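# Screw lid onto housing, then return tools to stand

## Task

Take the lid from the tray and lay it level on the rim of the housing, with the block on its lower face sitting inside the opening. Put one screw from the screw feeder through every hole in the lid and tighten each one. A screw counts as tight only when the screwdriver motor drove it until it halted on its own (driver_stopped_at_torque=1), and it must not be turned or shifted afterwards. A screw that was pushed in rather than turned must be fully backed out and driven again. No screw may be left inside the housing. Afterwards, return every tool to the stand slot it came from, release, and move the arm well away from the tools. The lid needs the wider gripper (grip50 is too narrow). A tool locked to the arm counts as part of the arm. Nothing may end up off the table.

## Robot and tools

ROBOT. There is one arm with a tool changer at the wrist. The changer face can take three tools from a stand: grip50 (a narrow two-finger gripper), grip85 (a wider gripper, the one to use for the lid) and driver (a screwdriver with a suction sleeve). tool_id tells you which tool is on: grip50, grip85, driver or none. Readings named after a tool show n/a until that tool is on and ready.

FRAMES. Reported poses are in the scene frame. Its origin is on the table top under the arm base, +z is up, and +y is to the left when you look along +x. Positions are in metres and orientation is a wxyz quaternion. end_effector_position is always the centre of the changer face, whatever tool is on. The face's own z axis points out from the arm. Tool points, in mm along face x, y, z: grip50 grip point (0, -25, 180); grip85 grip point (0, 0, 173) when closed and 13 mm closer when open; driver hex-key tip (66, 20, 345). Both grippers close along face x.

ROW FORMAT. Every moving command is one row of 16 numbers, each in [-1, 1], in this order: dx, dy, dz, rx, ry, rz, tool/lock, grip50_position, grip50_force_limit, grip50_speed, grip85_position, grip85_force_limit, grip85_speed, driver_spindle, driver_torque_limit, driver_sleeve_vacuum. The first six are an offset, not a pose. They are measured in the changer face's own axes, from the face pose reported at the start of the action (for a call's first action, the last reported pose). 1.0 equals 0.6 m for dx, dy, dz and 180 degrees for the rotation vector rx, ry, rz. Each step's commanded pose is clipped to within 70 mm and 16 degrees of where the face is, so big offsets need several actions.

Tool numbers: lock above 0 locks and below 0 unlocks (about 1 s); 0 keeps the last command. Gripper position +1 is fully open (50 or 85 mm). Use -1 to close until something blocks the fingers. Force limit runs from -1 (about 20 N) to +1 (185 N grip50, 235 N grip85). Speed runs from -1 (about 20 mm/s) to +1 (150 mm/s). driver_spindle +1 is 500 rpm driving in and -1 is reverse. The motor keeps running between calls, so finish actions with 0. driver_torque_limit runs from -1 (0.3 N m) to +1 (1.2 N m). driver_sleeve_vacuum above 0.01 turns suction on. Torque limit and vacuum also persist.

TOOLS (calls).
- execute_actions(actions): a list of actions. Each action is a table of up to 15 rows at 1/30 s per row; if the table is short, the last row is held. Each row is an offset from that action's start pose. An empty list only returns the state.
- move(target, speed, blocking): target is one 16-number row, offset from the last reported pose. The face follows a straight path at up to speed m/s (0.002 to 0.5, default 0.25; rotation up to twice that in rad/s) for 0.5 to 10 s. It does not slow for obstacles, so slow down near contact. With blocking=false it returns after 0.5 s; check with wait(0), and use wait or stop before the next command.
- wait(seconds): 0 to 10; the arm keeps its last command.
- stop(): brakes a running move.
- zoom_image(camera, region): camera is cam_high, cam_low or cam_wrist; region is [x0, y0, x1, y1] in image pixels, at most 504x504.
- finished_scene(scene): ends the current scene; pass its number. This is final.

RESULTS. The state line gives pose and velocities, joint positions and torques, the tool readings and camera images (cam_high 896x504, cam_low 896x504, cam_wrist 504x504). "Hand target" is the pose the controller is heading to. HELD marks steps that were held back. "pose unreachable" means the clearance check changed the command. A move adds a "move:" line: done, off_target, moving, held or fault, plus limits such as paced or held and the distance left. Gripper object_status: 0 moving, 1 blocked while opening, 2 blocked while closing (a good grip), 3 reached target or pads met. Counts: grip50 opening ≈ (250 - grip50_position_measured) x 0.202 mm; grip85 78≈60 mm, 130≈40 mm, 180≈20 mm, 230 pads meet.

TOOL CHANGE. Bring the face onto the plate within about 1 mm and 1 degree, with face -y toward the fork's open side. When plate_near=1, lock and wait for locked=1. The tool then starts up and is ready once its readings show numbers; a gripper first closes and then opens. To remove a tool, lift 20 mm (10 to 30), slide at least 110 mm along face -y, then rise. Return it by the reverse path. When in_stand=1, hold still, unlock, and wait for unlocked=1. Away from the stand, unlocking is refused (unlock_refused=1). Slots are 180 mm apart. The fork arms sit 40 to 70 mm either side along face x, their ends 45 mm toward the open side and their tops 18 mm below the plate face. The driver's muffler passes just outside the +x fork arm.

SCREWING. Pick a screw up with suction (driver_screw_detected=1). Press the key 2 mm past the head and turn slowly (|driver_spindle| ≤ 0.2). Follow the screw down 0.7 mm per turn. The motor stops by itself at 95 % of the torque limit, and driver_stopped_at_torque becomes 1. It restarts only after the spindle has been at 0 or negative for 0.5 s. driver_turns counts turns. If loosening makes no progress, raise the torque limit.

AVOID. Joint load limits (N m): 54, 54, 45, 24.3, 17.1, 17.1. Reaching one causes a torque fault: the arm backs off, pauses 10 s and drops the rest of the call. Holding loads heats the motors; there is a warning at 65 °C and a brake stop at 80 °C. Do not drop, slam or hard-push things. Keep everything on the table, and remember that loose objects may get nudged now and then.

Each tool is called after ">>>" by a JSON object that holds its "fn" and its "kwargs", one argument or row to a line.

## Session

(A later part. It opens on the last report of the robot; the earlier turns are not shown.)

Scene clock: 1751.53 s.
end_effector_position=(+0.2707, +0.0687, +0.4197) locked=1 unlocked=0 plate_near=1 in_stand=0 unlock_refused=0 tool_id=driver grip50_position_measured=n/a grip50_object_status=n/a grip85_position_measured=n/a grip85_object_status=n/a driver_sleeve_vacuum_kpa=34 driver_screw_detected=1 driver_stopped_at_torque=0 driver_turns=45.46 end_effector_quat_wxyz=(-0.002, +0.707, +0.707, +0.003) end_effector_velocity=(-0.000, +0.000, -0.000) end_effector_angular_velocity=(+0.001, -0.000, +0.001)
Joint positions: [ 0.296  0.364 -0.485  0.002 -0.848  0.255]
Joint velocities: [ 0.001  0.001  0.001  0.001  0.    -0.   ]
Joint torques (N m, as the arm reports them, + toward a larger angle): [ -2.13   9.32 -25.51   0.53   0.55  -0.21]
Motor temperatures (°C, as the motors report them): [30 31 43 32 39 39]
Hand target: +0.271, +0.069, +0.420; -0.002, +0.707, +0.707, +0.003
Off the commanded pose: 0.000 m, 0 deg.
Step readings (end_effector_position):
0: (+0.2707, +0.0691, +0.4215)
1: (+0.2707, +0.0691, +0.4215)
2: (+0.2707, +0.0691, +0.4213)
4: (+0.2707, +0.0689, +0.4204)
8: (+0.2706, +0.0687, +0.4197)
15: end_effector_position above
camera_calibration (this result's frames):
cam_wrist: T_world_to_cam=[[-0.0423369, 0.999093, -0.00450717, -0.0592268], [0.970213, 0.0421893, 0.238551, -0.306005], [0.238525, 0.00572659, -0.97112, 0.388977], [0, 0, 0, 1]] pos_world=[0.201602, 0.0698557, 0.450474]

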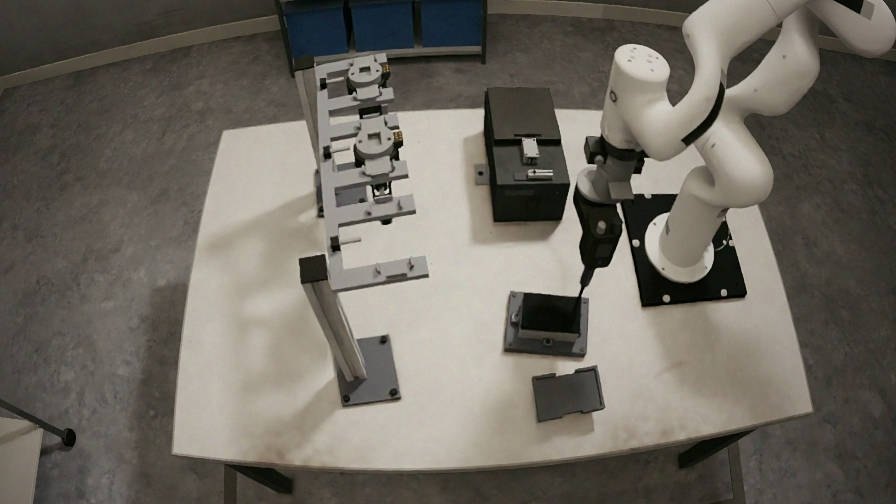

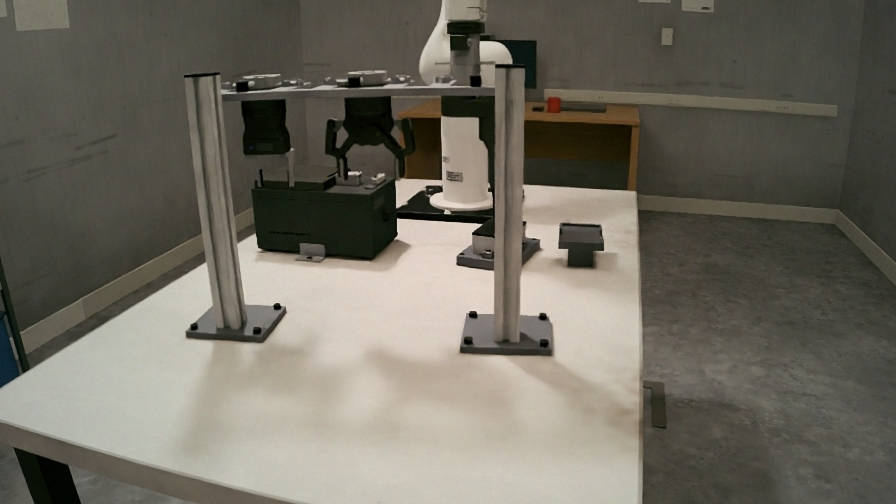

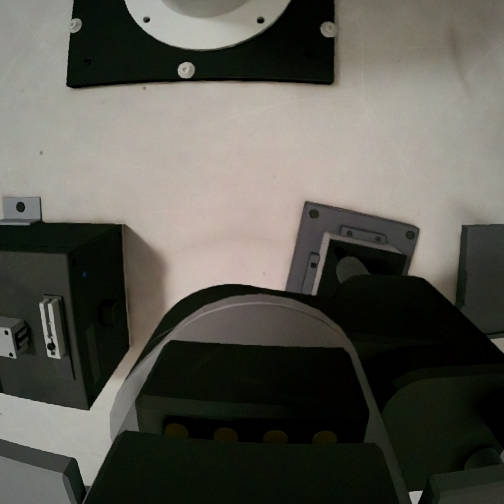

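>>> {"fn": "execute_actions", "kwargs": {
  "actions": [
    [[0.0004,0.0007,0,0,0,0,0,0,0,0,0,0,0,0,-0.3,1]]
  ]
}}

Scene clock: 1757.00 s.
end_effector_position=(+0.2711, +0.0690, +0.4197) locked=1 unlocked=0 plate_near=1 in_stand=0 unlock_refused=0 tool_id=driver grip50_position_measured=n/a grip50_object_status=n/a grip85_position_measured=n/a grip85_object_status=n/a driver_sleeve_vacuum_kpa=39 driver_screw_detected=1 driver_stopped_at_torque=0 driver_turns=45.46 end_effector_quat_wxyz=(-0.002, +0.707, +0.707, +0.003) end_effector_velocity=(-0.000, -0.000, -0.000) end_effector_angular_velocity=(-0.000, +0.002, -0.001)
Joint positions: [ 0.296  0.362 -0.486  0.002 -0.848  0.256]
Joint velocities: [-0.001  0.     0.001  0.001 -0.001  0.   ]
Joint torques (N m, as the arm reports them, + toward a larger angle): [ -1.94   9.31 -25.53   0.48   0.59  -0.28]
Motor temperatures (°C, as the motors report them): [30 31 43 32 39 39]
Hand target: +0.271, +0.069, +0.420; -0.002, +0.707, +0.707, +0.003
Off the commanded pose: 0.000 m, 0 deg.
Step readings (end_effector_position):
0: (+0.2707, +0.0687, +0.4197)
1: (+0.2707, +0.0687, +0.4197)
2: (+0.2707, +0.0688, +0.4197)
4: (+0.2709, +0.0689, +0.4197)
8: (+0.2711, +0.0690, +0.4197)
15: end_effector_position above
camera_calibration (this result's frames):
cam_wrist: T_world_to_cam=[[-0.0423387, 0.999093, -0.00451791, -0.0594398], [0.970221, 0.0421938, 0.238519, -0.306404], [0.238493, 0.00571521, -0.971127, 0.388888], [0, 0, 0, 1]] pos_world=[0.202016, 0.0700917, 0.450474]

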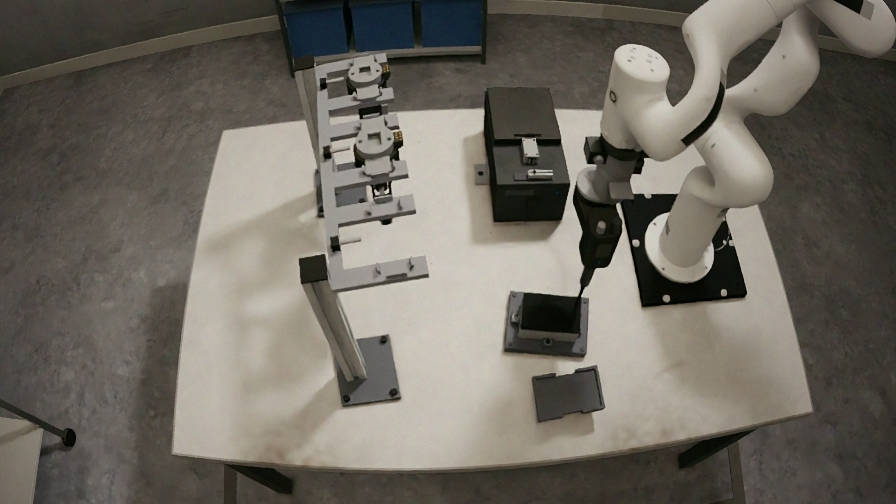

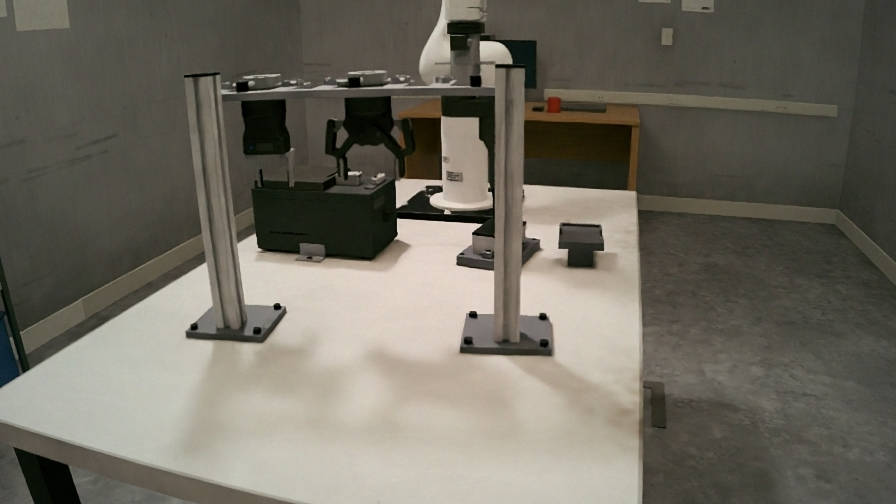

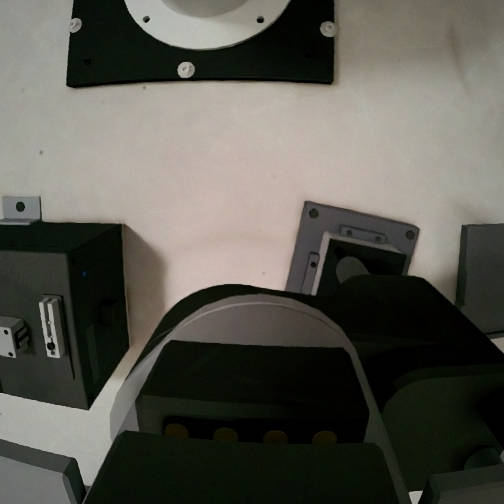

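>>> {"fn": "execute_actions", "kwargs": {
  "actions": [
    [[0,0.0004,0.0025,0,0,0,0,0,0,0,0,0,0,0,-0.3,1]]
  ]
}}

Scene clock: 1763.47 s.
end_effector_position=(+0.2713, +0.0690, +0.4183) locked=1 unlocked=0 plate_near=1 in_stand=0 unlock_refused=0 tool_id=driver grip50_position_measured=n/a grip50_object_status=n/a grip85_position_measured=n/a grip85_object_status=n/a driver_sleeve_vacuum_kpa=39 driver_screw_detected=1 driver_stopped_at_torque=0 driver_turns=45.46 end_effector_quat_wxyz=(-0.002, +0.707, +0.707, +0.003) end_effector_velocity=(-0.000, -0.000, -0.000) end_effector_angular_velocity=(-0.001, +0.000, -0.000)
Joint positions: [ 0.296  0.36  -0.484  0.002 -0.843  0.255]
Joint velocities: [-0.001 -0.     0.    -0.001  0.    -0.   ]
Joint torques (N m, as the arm reports them, + toward a larger angle): [ -2.15   8.42 -24.98   0.4    0.89  -0.16]
Motor temperatures (°C, as the motors report them): [30 31 43 32 39 39]
Hand target: +0.271, +0.069, +0.418; -0.002, +0.707, +0.707, +0.003
Off the commanded pose: 0.000 m, 0 deg.
Step readings (end_effector_position):
0: (+0.2711, +0.0690, +0.4197)
1: (+0.2711, +0.0690, +0.4197)
2: (+0.2711, +0.0690, +0.4195)
4: (+0.2712, +0.0690, +0.4188)
8: (+0.2713, +0.0690, +0.4183)
15: end_effector_position above
camera_calibration (this result's frames):
cam_wrist: T_world_to_cam=[[-0.0423557, 0.999093, -0.00444862, -0.0594899], [0.970214, 0.0421935, 0.238545, -0.306327], [0.238517, 0.00578763, -0.971121, 0.387446], [0, 0, 0, 1]] pos_world=[0.202271, 0.0701186, 0.449066]

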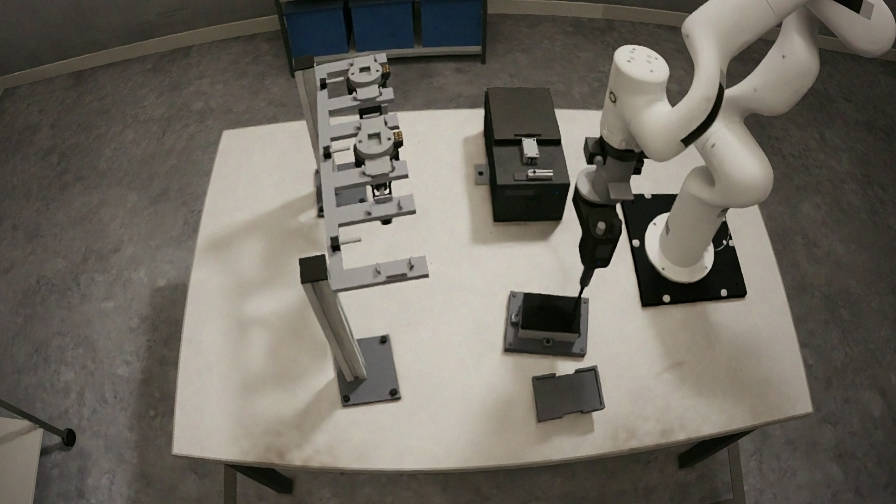

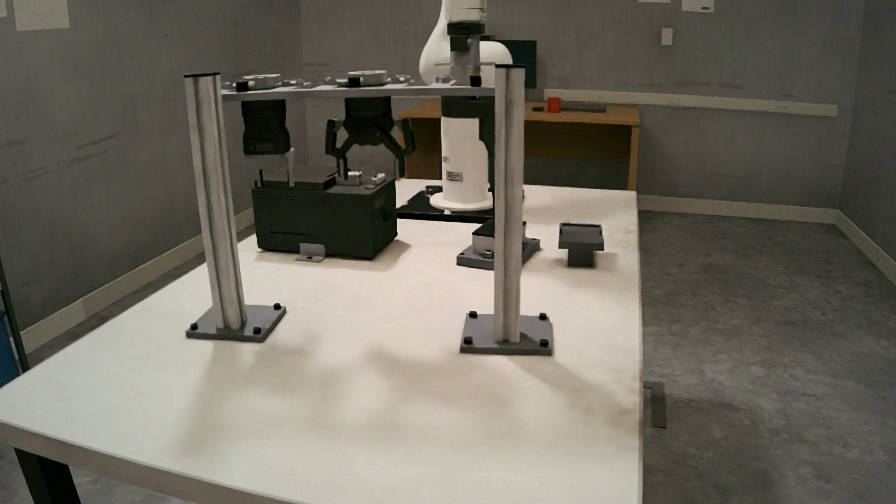

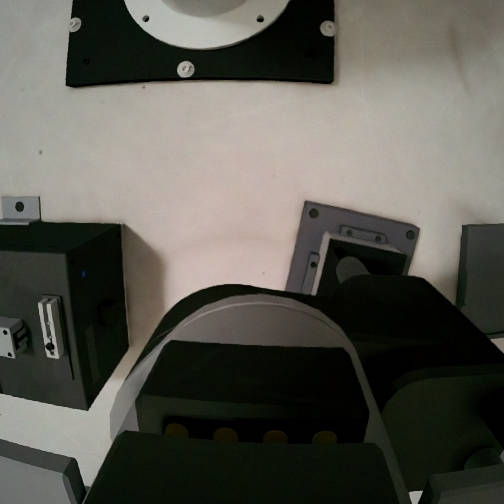

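>>> {"fn": "execute_actions", "kwargs": {
  "actions": [
    [[0,0,0.001,0,0,0,0,0,0,0,0,0,0,0.2,-0.3,1]],
    [[0,0,0.001,0,0,0,0,0,0,0,0,0,0,0.2,-0.3,1]],
    [[0,0,0.001,0,0,0,0,0,0,0,0,0,0,0.2,-0.3,1]],
    [[0,0,0.001,0,0,0,0,0,0,0,0,0,0,0.2,-0.3,1]],
    [[0,0,0.001,0,0,0,0,0,0,0,0,0,0,0.2,-0.3,1]],
    [[0,0,0.001,0,0,0,0,0,0,0,0,0,0,0.2,-0.3,1]],
    [[0,0,0.001,0,0,0,0,0,0,0,0,0,0,0.2,-0.3,1]],
    [[0,0,0.001,0,0,0,0,0,0,0,0,0,0,0.2,-0.3,1]],
    [[0,0,0.001,0,0,0,0,0,0,0,0,0,0,0.2,-0.3,1]],
    [[0,0,0,0,0,0,0,0,0,0,0,0,0,0,-0.3,1]]
  ]
}}

Scene clock: 1781.70 s.
end_effector_position=(+0.2713, +0.0690, +0.4129) locked=1 unlocked=0 plate_near=1 in_stand=0 unlock_refused=0 tool_id=driver grip50_position_measured=n/a grip50_object_status=n/a grip85_position_measured=n/a grip85_object_status=n/a driver_sleeve_vacuum_kpa=39 driver_screw_detected=1 driver_stopped_at_torque=1 driver_turns=52.17 end_effector_quat_wxyz=(-0.002, +0.707, +0.707, +0.003) end_effector_velocity=(+0.000, -0.000, -0.000) end_effector_angular_velocity=(+0.000, -0.001, -0.001)
Joint positions: [ 0.296  0.352 -0.476  0.002 -0.828  0.256]
Joint velocities: [-0.    -0.     0.     0.     0.001  0.001]
Joint torques (N m, as the arm reports them, + toward a larger angle): [ -3.8    9.79 -24.4   -0.42   1.05  -0.12]
Motor temperatures (°C, as the motors report them): [30 30 43 32 39 39]
Hand target: +0.271, +0.069, +0.413; -0.002, +0.707, +0.707, +0.003
Off the commanded pose: 0.000 m, 0 deg.
Step readings (end_effector_position; steps 1 to 15: 1st action; 16 to 30: 2nd action; 31 to 45: 3rd action; 46 to 60: 4th action; 61 to 75: 5th action; 76 to 90: 6th action; 91 to 105: 7th action; 106 to 120: 8th action; 121 to 135: 9th action; 136 to 150: 10th action):
0: (+0.2713, +0.0690, +0.4182)
1: (+0.2713, +0.0690, +0.4182)
2: (+0.2713, +0.0690, +0.4181)
4: (+0.2713, +0.0690, +0.4179)
8: (+0.2714, +0.0690, +0.4177)
15: (+0.2713, +0.0690, +0.4177)
16: (+0.2713, +0.0690, +0.4177)
17: (+0.2713, +0.0690, +0.4176)
19: (+0.2713, +0.0690, +0.4173)
23: (+0.2713, +0.0690, +0.4171)
30: (+0.2713, +0.0690, +0.4171)
31: (+0.2713, +0.0690, +0.4171)
32: (+0.2713, +0.0690, +0.4170)
34: (+0.2713, +0.0690, +0.4167)
38: (+0.2713, +0.0690, +0.4165)
45: (+0.2713, +0.0690, +0.4165)
46: (+0.2713, +0.0690, +0.4165)
47: (+0.2713, +0.0690, +0.4164)
49: (+0.2713, +0.0690, +0.4161)
53: (+0.2713, +0.0690, +0.4159)
60: (+0.2713, +0.0690, +0.4159)
61: (+0.2713, +0.0690, +0.4159)
62: (+0.2713, +0.0690, +0.4158)
64: (+0.2713, +0.0690, +0.4155)
68: (+0.2713, +0.0690, +0.4153)
75: (+0.2713, +0.0690, +0.4153)
76: (+0.2713, +0.0690, +0.4153)
77: (+0.2713, +0.0690, +0.4152)
79: (+0.2713, +0.0690, +0.4149)
83: (+0.2713, +0.0690, +0.4147)
90: (+0.2713, +0.0690, +0.4147)
91: (+0.2713, +0.0690, +0.4147)
92: (+0.2713, +0.0690, +0.4146)
94: (+0.2713, +0.0690, +0.4143)
98: (+0.2713, +0.0690, +0.4141)
105: (+0.2713, +0.0690, +0.4141)
106: (+0.2713, +0.0690, +0.4141)
107: (+0.2713, +0.0690, +0.4140)
109: (+0.2713, +0.0690, +0.4137)
113: (+0.2713, +0.0690, +0.4135)
120: (+0.2713, +0.0690, +0.4135)
121: (+0.2713, +0.0690, +0.4135)
122: (+0.2713, +0.0690, +0.4134)
124: (+0.2713, +0.0690, +0.4131)
128: (+0.2713, +0.0690, +0.4129)
135: (+0.2713, +0.0690, +0.4129)
136: (+0.2713, +0.0690, +0.4129)
137: (+0.2713, +0.0690, +0.4129)
139: (+0.2713, +0.0690, +0.4129)
143: (+0.2713, +0.0690, +0.4129)
150: end_effector_position above
camera_calibration (this result's frames):
cam_wrist: T_world_to_cam=[[-0.0422036, 0.999099, -0.00446122, -0.0595797], [0.97026, 0.0420499, 0.238384, -0.304942], [0.238356, 0.00573211, -0.971161, 0.382267], [0, 0, 0, 1]] pos_world=[0.202243, 0.0701576, 0.44367]

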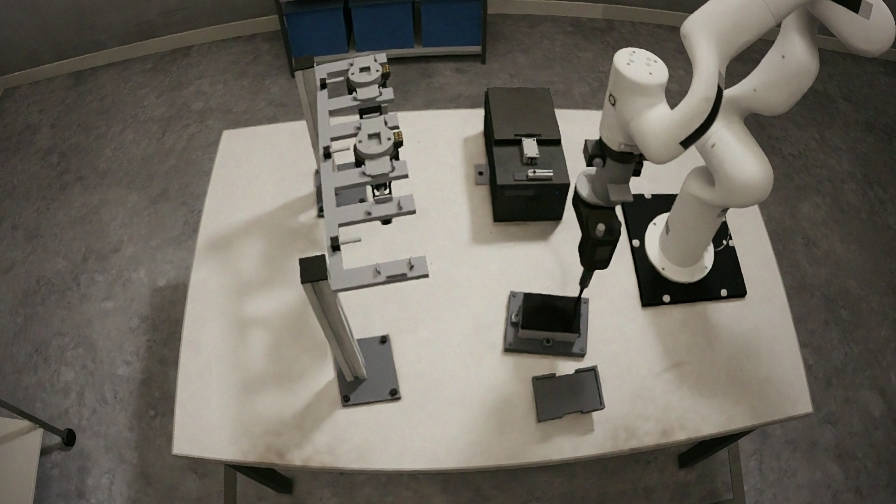

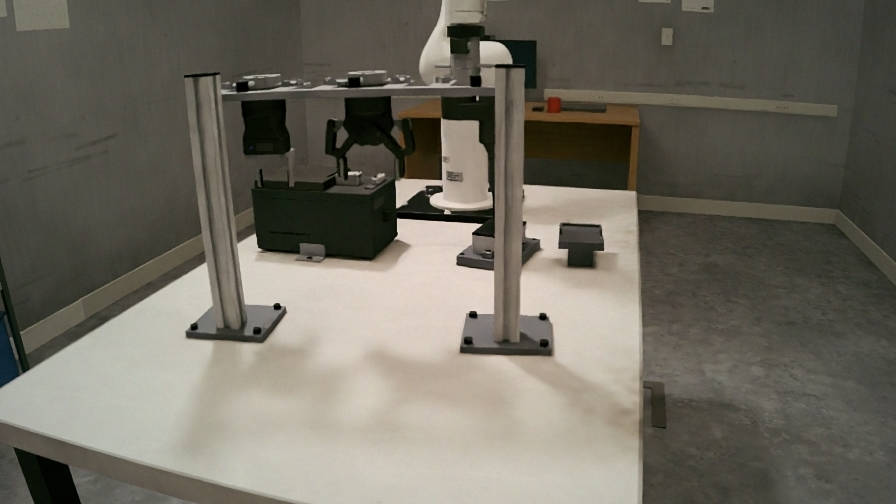

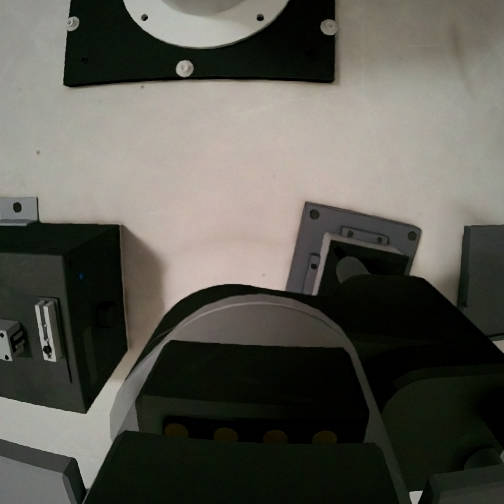

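>>> {"fn": "execute_actions", "kwargs": {
  "actions": [
    [[0,0,0,0,0,0,0,0,0,0,0,0,0,0,-0.3,0]],
    [[0,0,-0.02,0,0,0,0,0,0,0,0,0,0,0,-0.3,0]]
  ]
}}

>>> {"fn": "move", "kwargs": {
  "target": [0.05,0.12,-0.12,0,0,0,0,0,0,0,0,0,0,0,-0.3,0],
  "speed": 0.15
}}

>>> {"fn": "zoom_image", "kwargs": {
  "camera": "cam_high",
  "region": [495,280,600,365]
}}

Scene clock: 1791.40 s.
end_effector_position=(+0.2712, +0.0689, +0.4247) locked=1 unlocked=0 plate_near=1 in_stand=0 unlock_refused=0 tool_id=driver grip50_position_measured=n/a grip50_object_status=n/a grip85_position_measured=n/a grip85_object_status=n/a driver_sleeve_vacuum_kpa=0 driver_screw_detected=0 driver_stopped_at_torque=1 driver_turns=52.17 end_effector_quat_wxyz=(-0.002, +0.707, +0.707, +0.003) end_effector_velocity=(+0.000, +0.000, +0.001) end_effector_angular_velocity=(+0.001, -0.001, +0.000)
Joint positions: [ 0.296  0.368 -0.494  0.002 -0.862  0.256]
Joint velocities: [ 0.     0.001 -0.001  0.    -0.001 -0.   ]
Joint torques (N m, as the arm reports them, + toward a larger angle): [ -2.46  10.54 -25.15   0.4    0.57  -0.29]
Motor temperatures (°C, as the motors report them): [30 30 43 32 39 39]
Hand target: +0.271, +0.069, +0.425; -0.002, +0.707, +0.707, +0.003
Off the commanded pose: 0.000 m, 0 deg.
Step readings (end_effector_position; steps 1 to 15: 1st action; 16 to 30: 2nd action):
0: (+0.2713, +0.0690, +0.4129)
1: (+0.2713, +0.0690, +0.4129)
2: (+0.2713, +0.0690, +0.4129)
4: (+0.2713, +0.0690, +0.4129)
8: (+0.2713, +0.0690, +0.4129)
15: (+0.2713, +0.0690, +0.4129)
16: (+0.2713, +0.0690, +0.4129)
17: (+0.2712, +0.0690, +0.4137)
19: (+0.2713, +0.0689, +0.4193)
23: (+0.2715, +0.0689, +0.4244)
30: end_effector_position above
camera_calibration (this result's frames):
cam_wrist: T_world_to_cam=[[-0.0422467, 0.999097, -0.00455079, -0.0593799], [0.970338, 0.042115, 0.238054, -0.307587], [0.238031, 0.00564118, -0.971241, 0.393933], [0, 0, 0, 1]] pos_world=[0.202187, 0.0700581, 0.455556]

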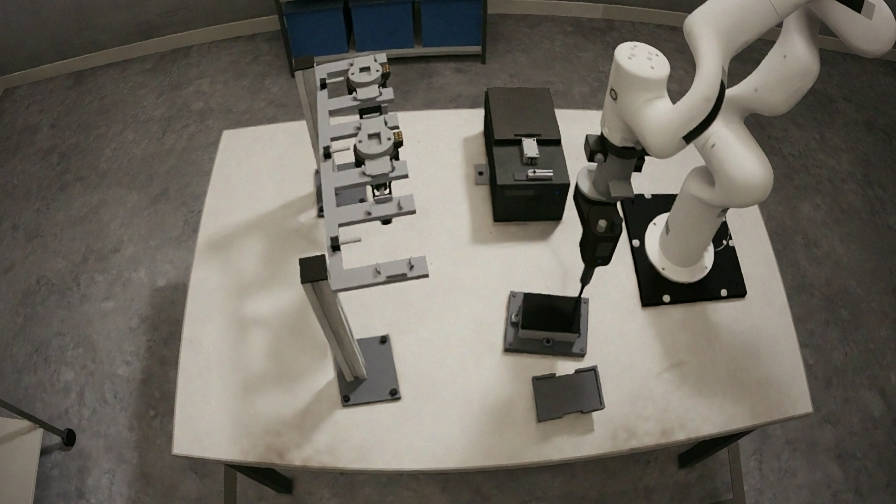

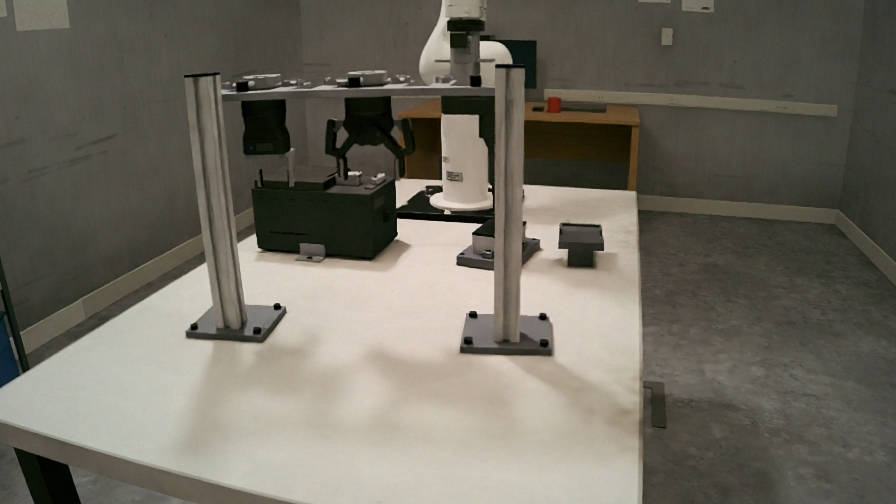

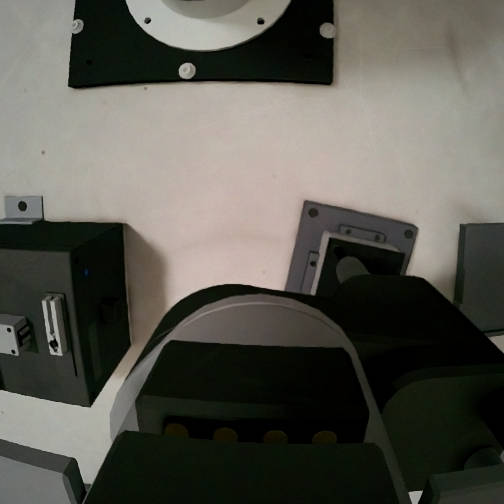

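Scene clock: 1792.53 s.
end_effector_position=(+0.3430, +0.0983, +0.4966) locked=1 unlocked=0 plate_near=1 in_stand=0 unlock_refused=0 tool_id=driver grip50_position_measured=n/a grip50_object_status=n/a grip85_position_measured=n/a grip85_object_status=n/a driver_sleeve_vacuum_kpa=0 driver_screw_detected=0 driver_stopped_at_torque=1 driver_turns=52.17 end_effector_quat_wxyz=(-0.003, +0.707, +0.707, +0.002) end_effector_velocity=(+0.002, +0.001, +0.002) end_effector_angular_velocity=(+0.001, -0.003, -0.001)
Joint positions: [ 0.326  0.207 -0.78   0.002 -0.988  0.285]
Joint velocities: [ 0.    -0.002 -0.006  0.    -0.     0.001]
Joint torques (N m, as the arm reports them, + toward a larger angle): [ -1.61  21.02 -26.6    0.97   0.71  -0.3 ]
Motor temperatures (°C, as the motors report them): [30 30 43 32 39 39]
Hand target: +0.343, +0.098, +0.497; -0.003, +0.707, +0.707, +0.003
Off the commanded pose: 0.000 m, 0 deg.
move: done
camera_calibration (this result's frames):
cam_wrist: T_world_to_cam=[[-0.042459, 0.999087, -0.00463426, -0.0852089], [0.970557, 0.0423464, 0.237118, -0.395193], [0.237098, 0.00556999, -0.97147, 0.446922], [0, 0, 0, 1]] pos_world=[0.273975, 0.0993768, 0.527483]

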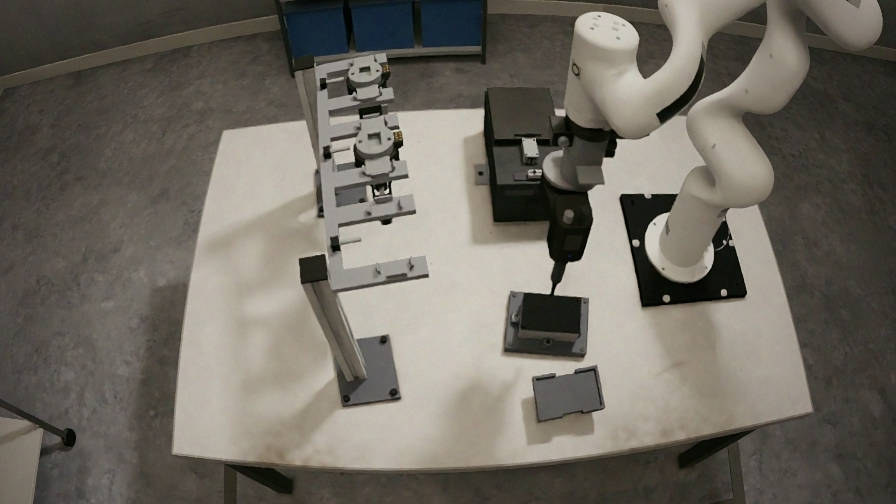

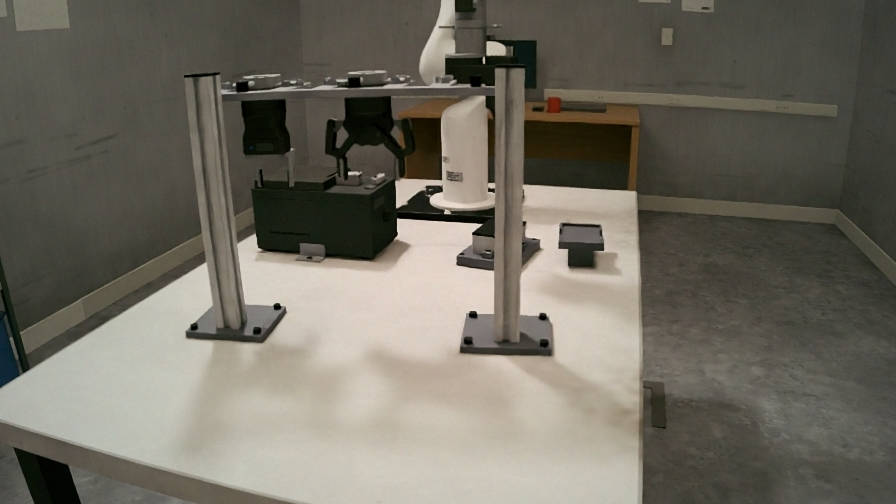

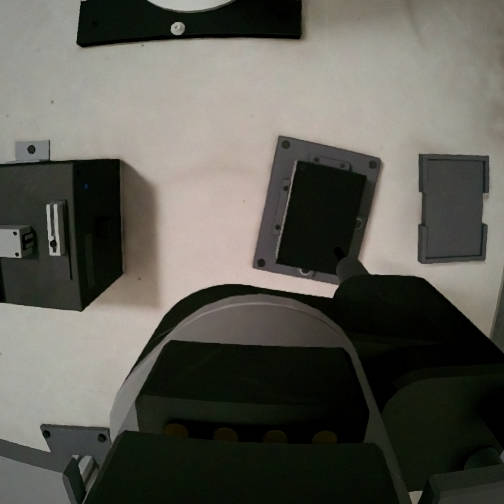

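Region (495, 280, 600, 365) of cam_high's 896x504 image, scaled by 4.800, with more detail than that image has; it fills the top 408 rows of this view, and the rest is white.

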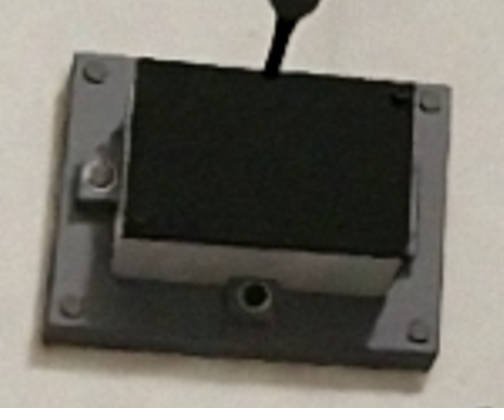

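>>> {"fn": "zoom_image", "kwargs": {
  "camera": "cam_wrist",
  "region": [265,150,375,285]
}}

Region (265, 150, 375, 285) of cam_wrist's 504x504 image, scaled by 3.733, with more detail than that image has; it fills the left 411 columns of this view, and the rest is white.

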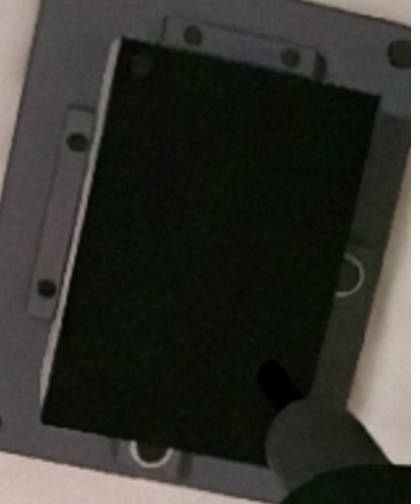

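>>> {"fn": "zoom_image", "kwargs": {
  "camera": "cam_wrist",
  "region": [335,165,375,205]
}}

>>> {"fn": "zoom_image", "kwargs": {
  "camera": "cam_wrist",
  "region": [270,235,310,275]
}}

Region (335, 165, 375, 205) of cam_wrist's 504x504 image, scaled by 12.600, with more detail than that image has.

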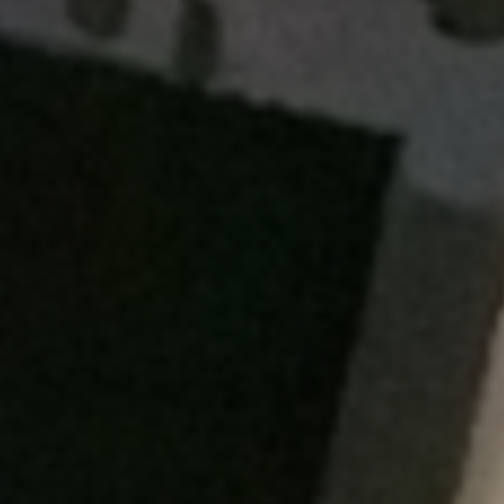

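Region (270, 235, 310, 275) of cam_wrist's 504x504 image, scaled by 12.600, with more detail than that image has.

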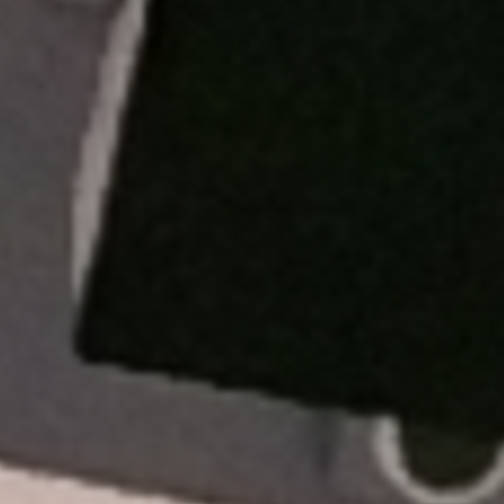

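>>> {"fn": "move", "kwargs": {
  "target": [0.1045,0.2748,0.1063,0,0,-0.047,0,0,0,0,0,0,0,0,-0.3,0],
  "speed": 0.2
}}

Scene clock: 1819.03 s.
end_effector_position=(+0.5077, +0.1609, +0.4332) locked=1 unlocked=0 plate_near=1 in_stand=0 unlock_refused=0 tool_id=driver grip50_position_measured=n/a grip50_object_status=n/a grip85_position_measured=n/a grip85_object_status=n/a driver_sleeve_vacuum_kpa=0 driver_screw_detected=0 driver_stopped_at_torque=1 driver_turns=52.17 end_effector_quat_wxyz=(-0.003, +0.653, +0.757, +0.002) end_effector_velocity=(+0.002, +0.001, -0.000) end_effector_angular_velocity=(+0.001, -0.002, +0.001)
Joint positions: [ 0.35  -0.295 -1.153  0.002 -0.86   0.162]
Joint velocities: [ 0.    -0.003 -0.004  0.     0.002 -0.001]
Joint torques (N m, as the arm reports them, + toward a larger angle): [ -0.96  51.07 -25.46   0.73   0.56  -0.21]
Motor temperatures (°C, as the motors report them): [30 31 43 32 39 39]
Hand target: +0.508, +0.161, +0.433; -0.003, +0.653, +0.757, +0.003
Off the commanded pose: 0.001 m, 0 deg.
move: done
camera_calibration (this result's frames):
cam_wrist: T_world_to_cam=[[-0.188778, 0.982008, -0.00482269, -0.0639424], [0.953611, 0.184488, 0.237886, -0.557246], [0.234496, 0.0403087, -0.971281, 0.341564], [0, 0, 0, 1]] pos_world=[0.43923, 0.151829, 0.464007]

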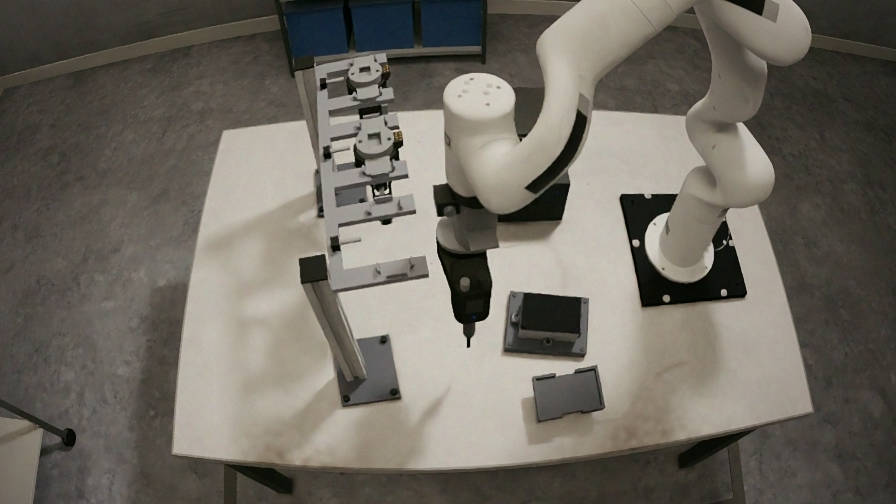

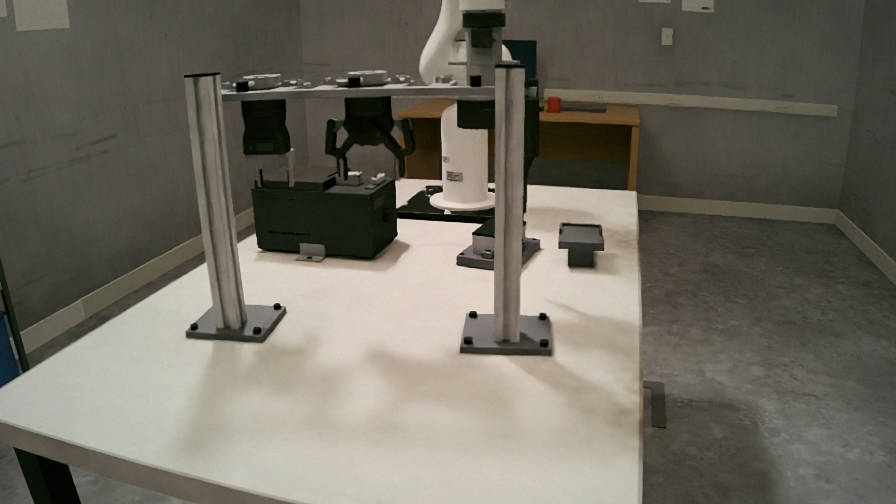

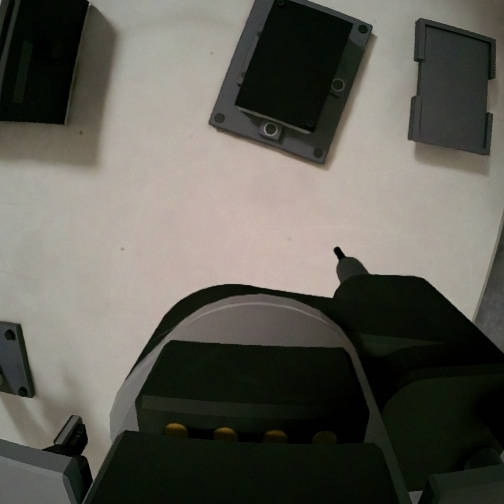

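>>> {"fn": "move", "kwargs": {
  "target": [0,0.21,0,0,0,0,0,0,0,0,0,0,0,0,-0.3,0],
  "speed": 0.12
}}

Scene clock: 1826.37 s.
end_effector_position=(+0.6321, +0.1791, +0.4331) locked=1 unlocked=0 plate_near=1 in_stand=0 unlock_refused=0 tool_id=driver grip50_position_measured=n/a grip50_object_status=n/a grip85_position_measured=n/a grip85_object_status=n/a driver_sleeve_vacuum_kpa=0 driver_screw_detected=0 driver_stopped_at_torque=1 driver_turns=52.17 end_effector_quat_wxyz=(-0.003, +0.653, +0.757, +0.002) end_effector_velocity=(+0.001, +0.000, +0.000) end_effector_angular_velocity=(-0.000, +0.000, +0.000)
Joint positions: [ 0.319 -0.603 -1.581  0.002 -0.98   0.131]
Joint velocities: [ 0.    -0.003 -0.005 -0.    -0.002  0.   ]
Joint torques (N m, as the arm reports them, + toward a larger angle): [ -0.95  70.94 -26.09   0.7    0.54  -0.21]
Motor temperatures (°C, as the motors report them): [30 31 43 32 39 39]
Hand target: +0.632, +0.179, +0.433; -0.003, +0.653, +0.757, +0.002
Off the commanded pose: 0.000 m, 0 deg.
move: done
camera_calibration (this result's frames):
cam_wrist: T_world_to_cam=[[-0.189015, 0.981963, -0.0047709, -0.0582485], [0.953648, 0.18472, 0.237557, -0.679197], [0.234153, 0.0403522, -0.971362, 0.311864], [0, 0, 0, 1]] pos_world=[0.563681, 0.170074, 0.464003]

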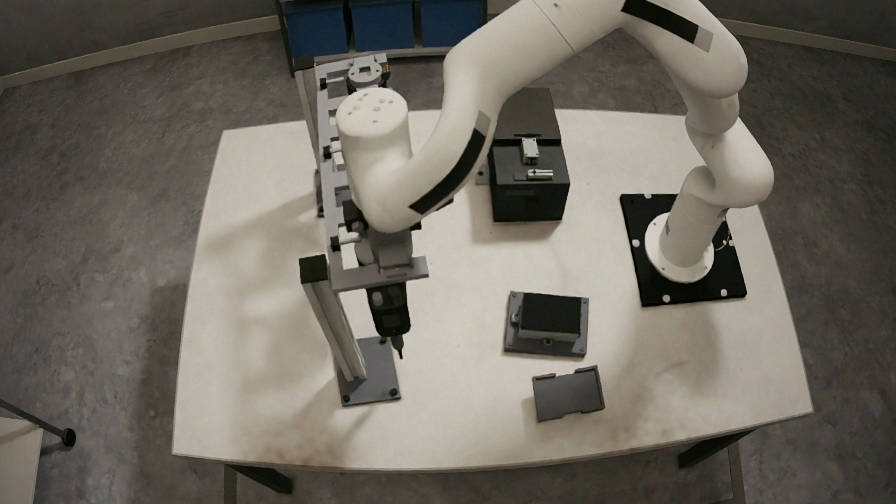

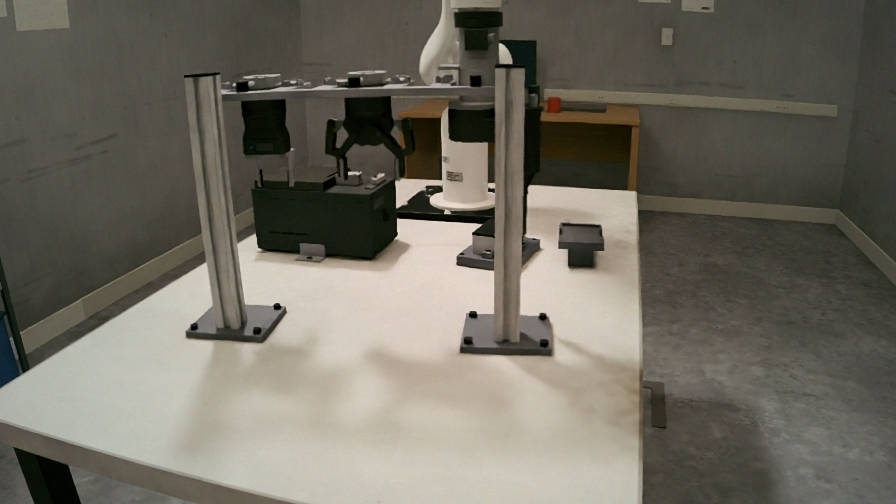

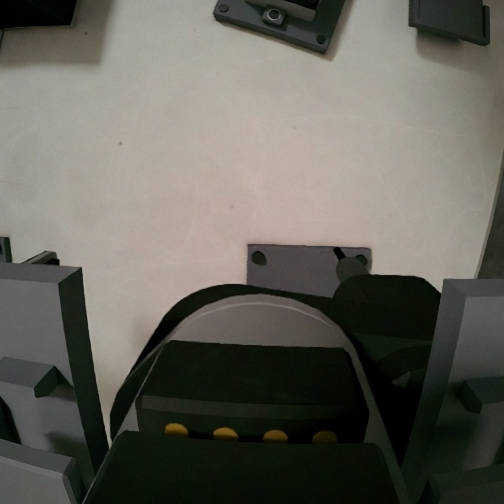

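>>> {"fn": "execute_actions", "kwargs": {
  "actions": [
    [[0.0008,0,0.022,0,0,0,0,0,0,0,0,0,0,0,-0.3,0]],
    [[0,0,0.013,0,0,0,0,0,0,0,0,0,0,0,-0.3,0]]
  ]
}}

Scene clock: 1832.73 s.
end_effector_position=(+0.6321, +0.1797, +0.4126) locked=1 unlocked=0 plate_near=1 in_stand=1 unlock_refused=0 tool_id=driver grip50_position_measured=n/a grip50_object_status=n/a grip85_position_measured=n/a grip85_object_status=n/a driver_sleeve_vacuum_kpa=0 driver_screw_detected=0 driver_stopped_at_torque=1 driver_turns=52.17 end_effector_quat_wxyz=(-0.003, +0.653, +0.757, +0.003) end_effector_velocity=(+0.000, +0.001, -0.000) end_effector_angular_velocity=(+0.001, -0.002, -0.001)
Joint positions: [ 0.32  -0.618 -1.557  0.002 -0.94   0.132]
Joint velocities: [0.001 0.    0.    0.001 0.002 0.001]
Joint torques (N m, as the arm reports them, + toward a larger angle): [ -0.97  67.43 -25.12   0.96   0.6   -0.23]
Motor temperatures (°C, as the motors report them): [30 31 43 32 39 39]
Hand target: +0.632, +0.180, +0.412; -0.003, +0.653, +0.757, +0.002
Off the commanded pose: 0.000 m, 0 deg.
Step readings (end_effector_position; steps 1 to 15: 1st action; 16 to 30: 2nd action):
0: (+0.6324, +0.1791, +0.4331)
1: (+0.6324, +0.1791, +0.4331)
2: (+0.6324, +0.1792, +0.4322)
4: (+0.6325, +0.1795, +0.4263)
8: (+0.6316, +0.1795, +0.4196)
15: (+0.6321, +0.1797, +0.4201)
16: (+0.6321, +0.1797, +0.4201)
17: (+0.6321, +0.1797, +0.4194)
19: (+0.6323, +0.1797, +0.4159)
23: (+0.6320, +0.1797, +0.4126)
30: end_effector_position above
camera_calibration (this result's frames):
cam_wrist: T_world_to_cam=[[-0.188918, 0.981981, -0.00475404, -0.0590117], [0.953496, 0.184592, 0.238268, -0.674605], [0.234852, 0.0404802, -0.971188, 0.291347], [0, 0, 0, 1]] pos_world=[0.563661, 0.170681, 0.443409]

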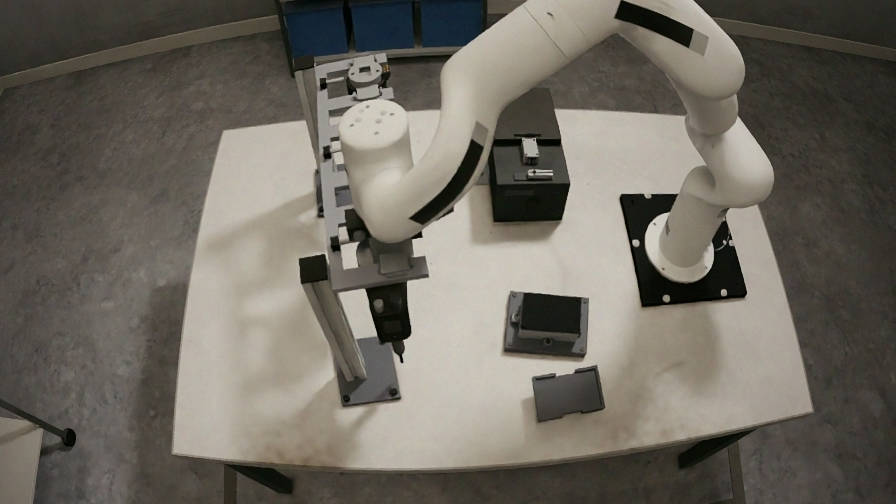

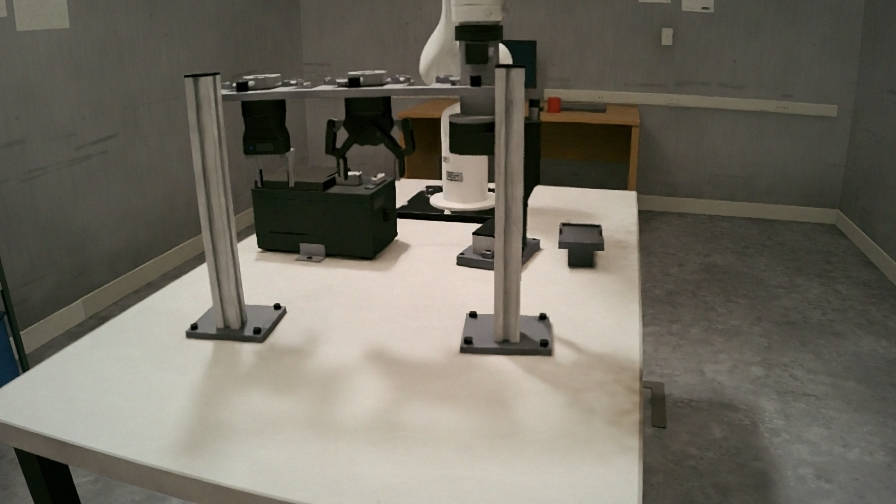

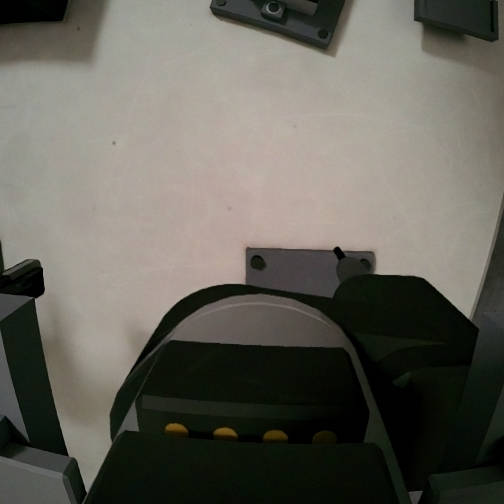

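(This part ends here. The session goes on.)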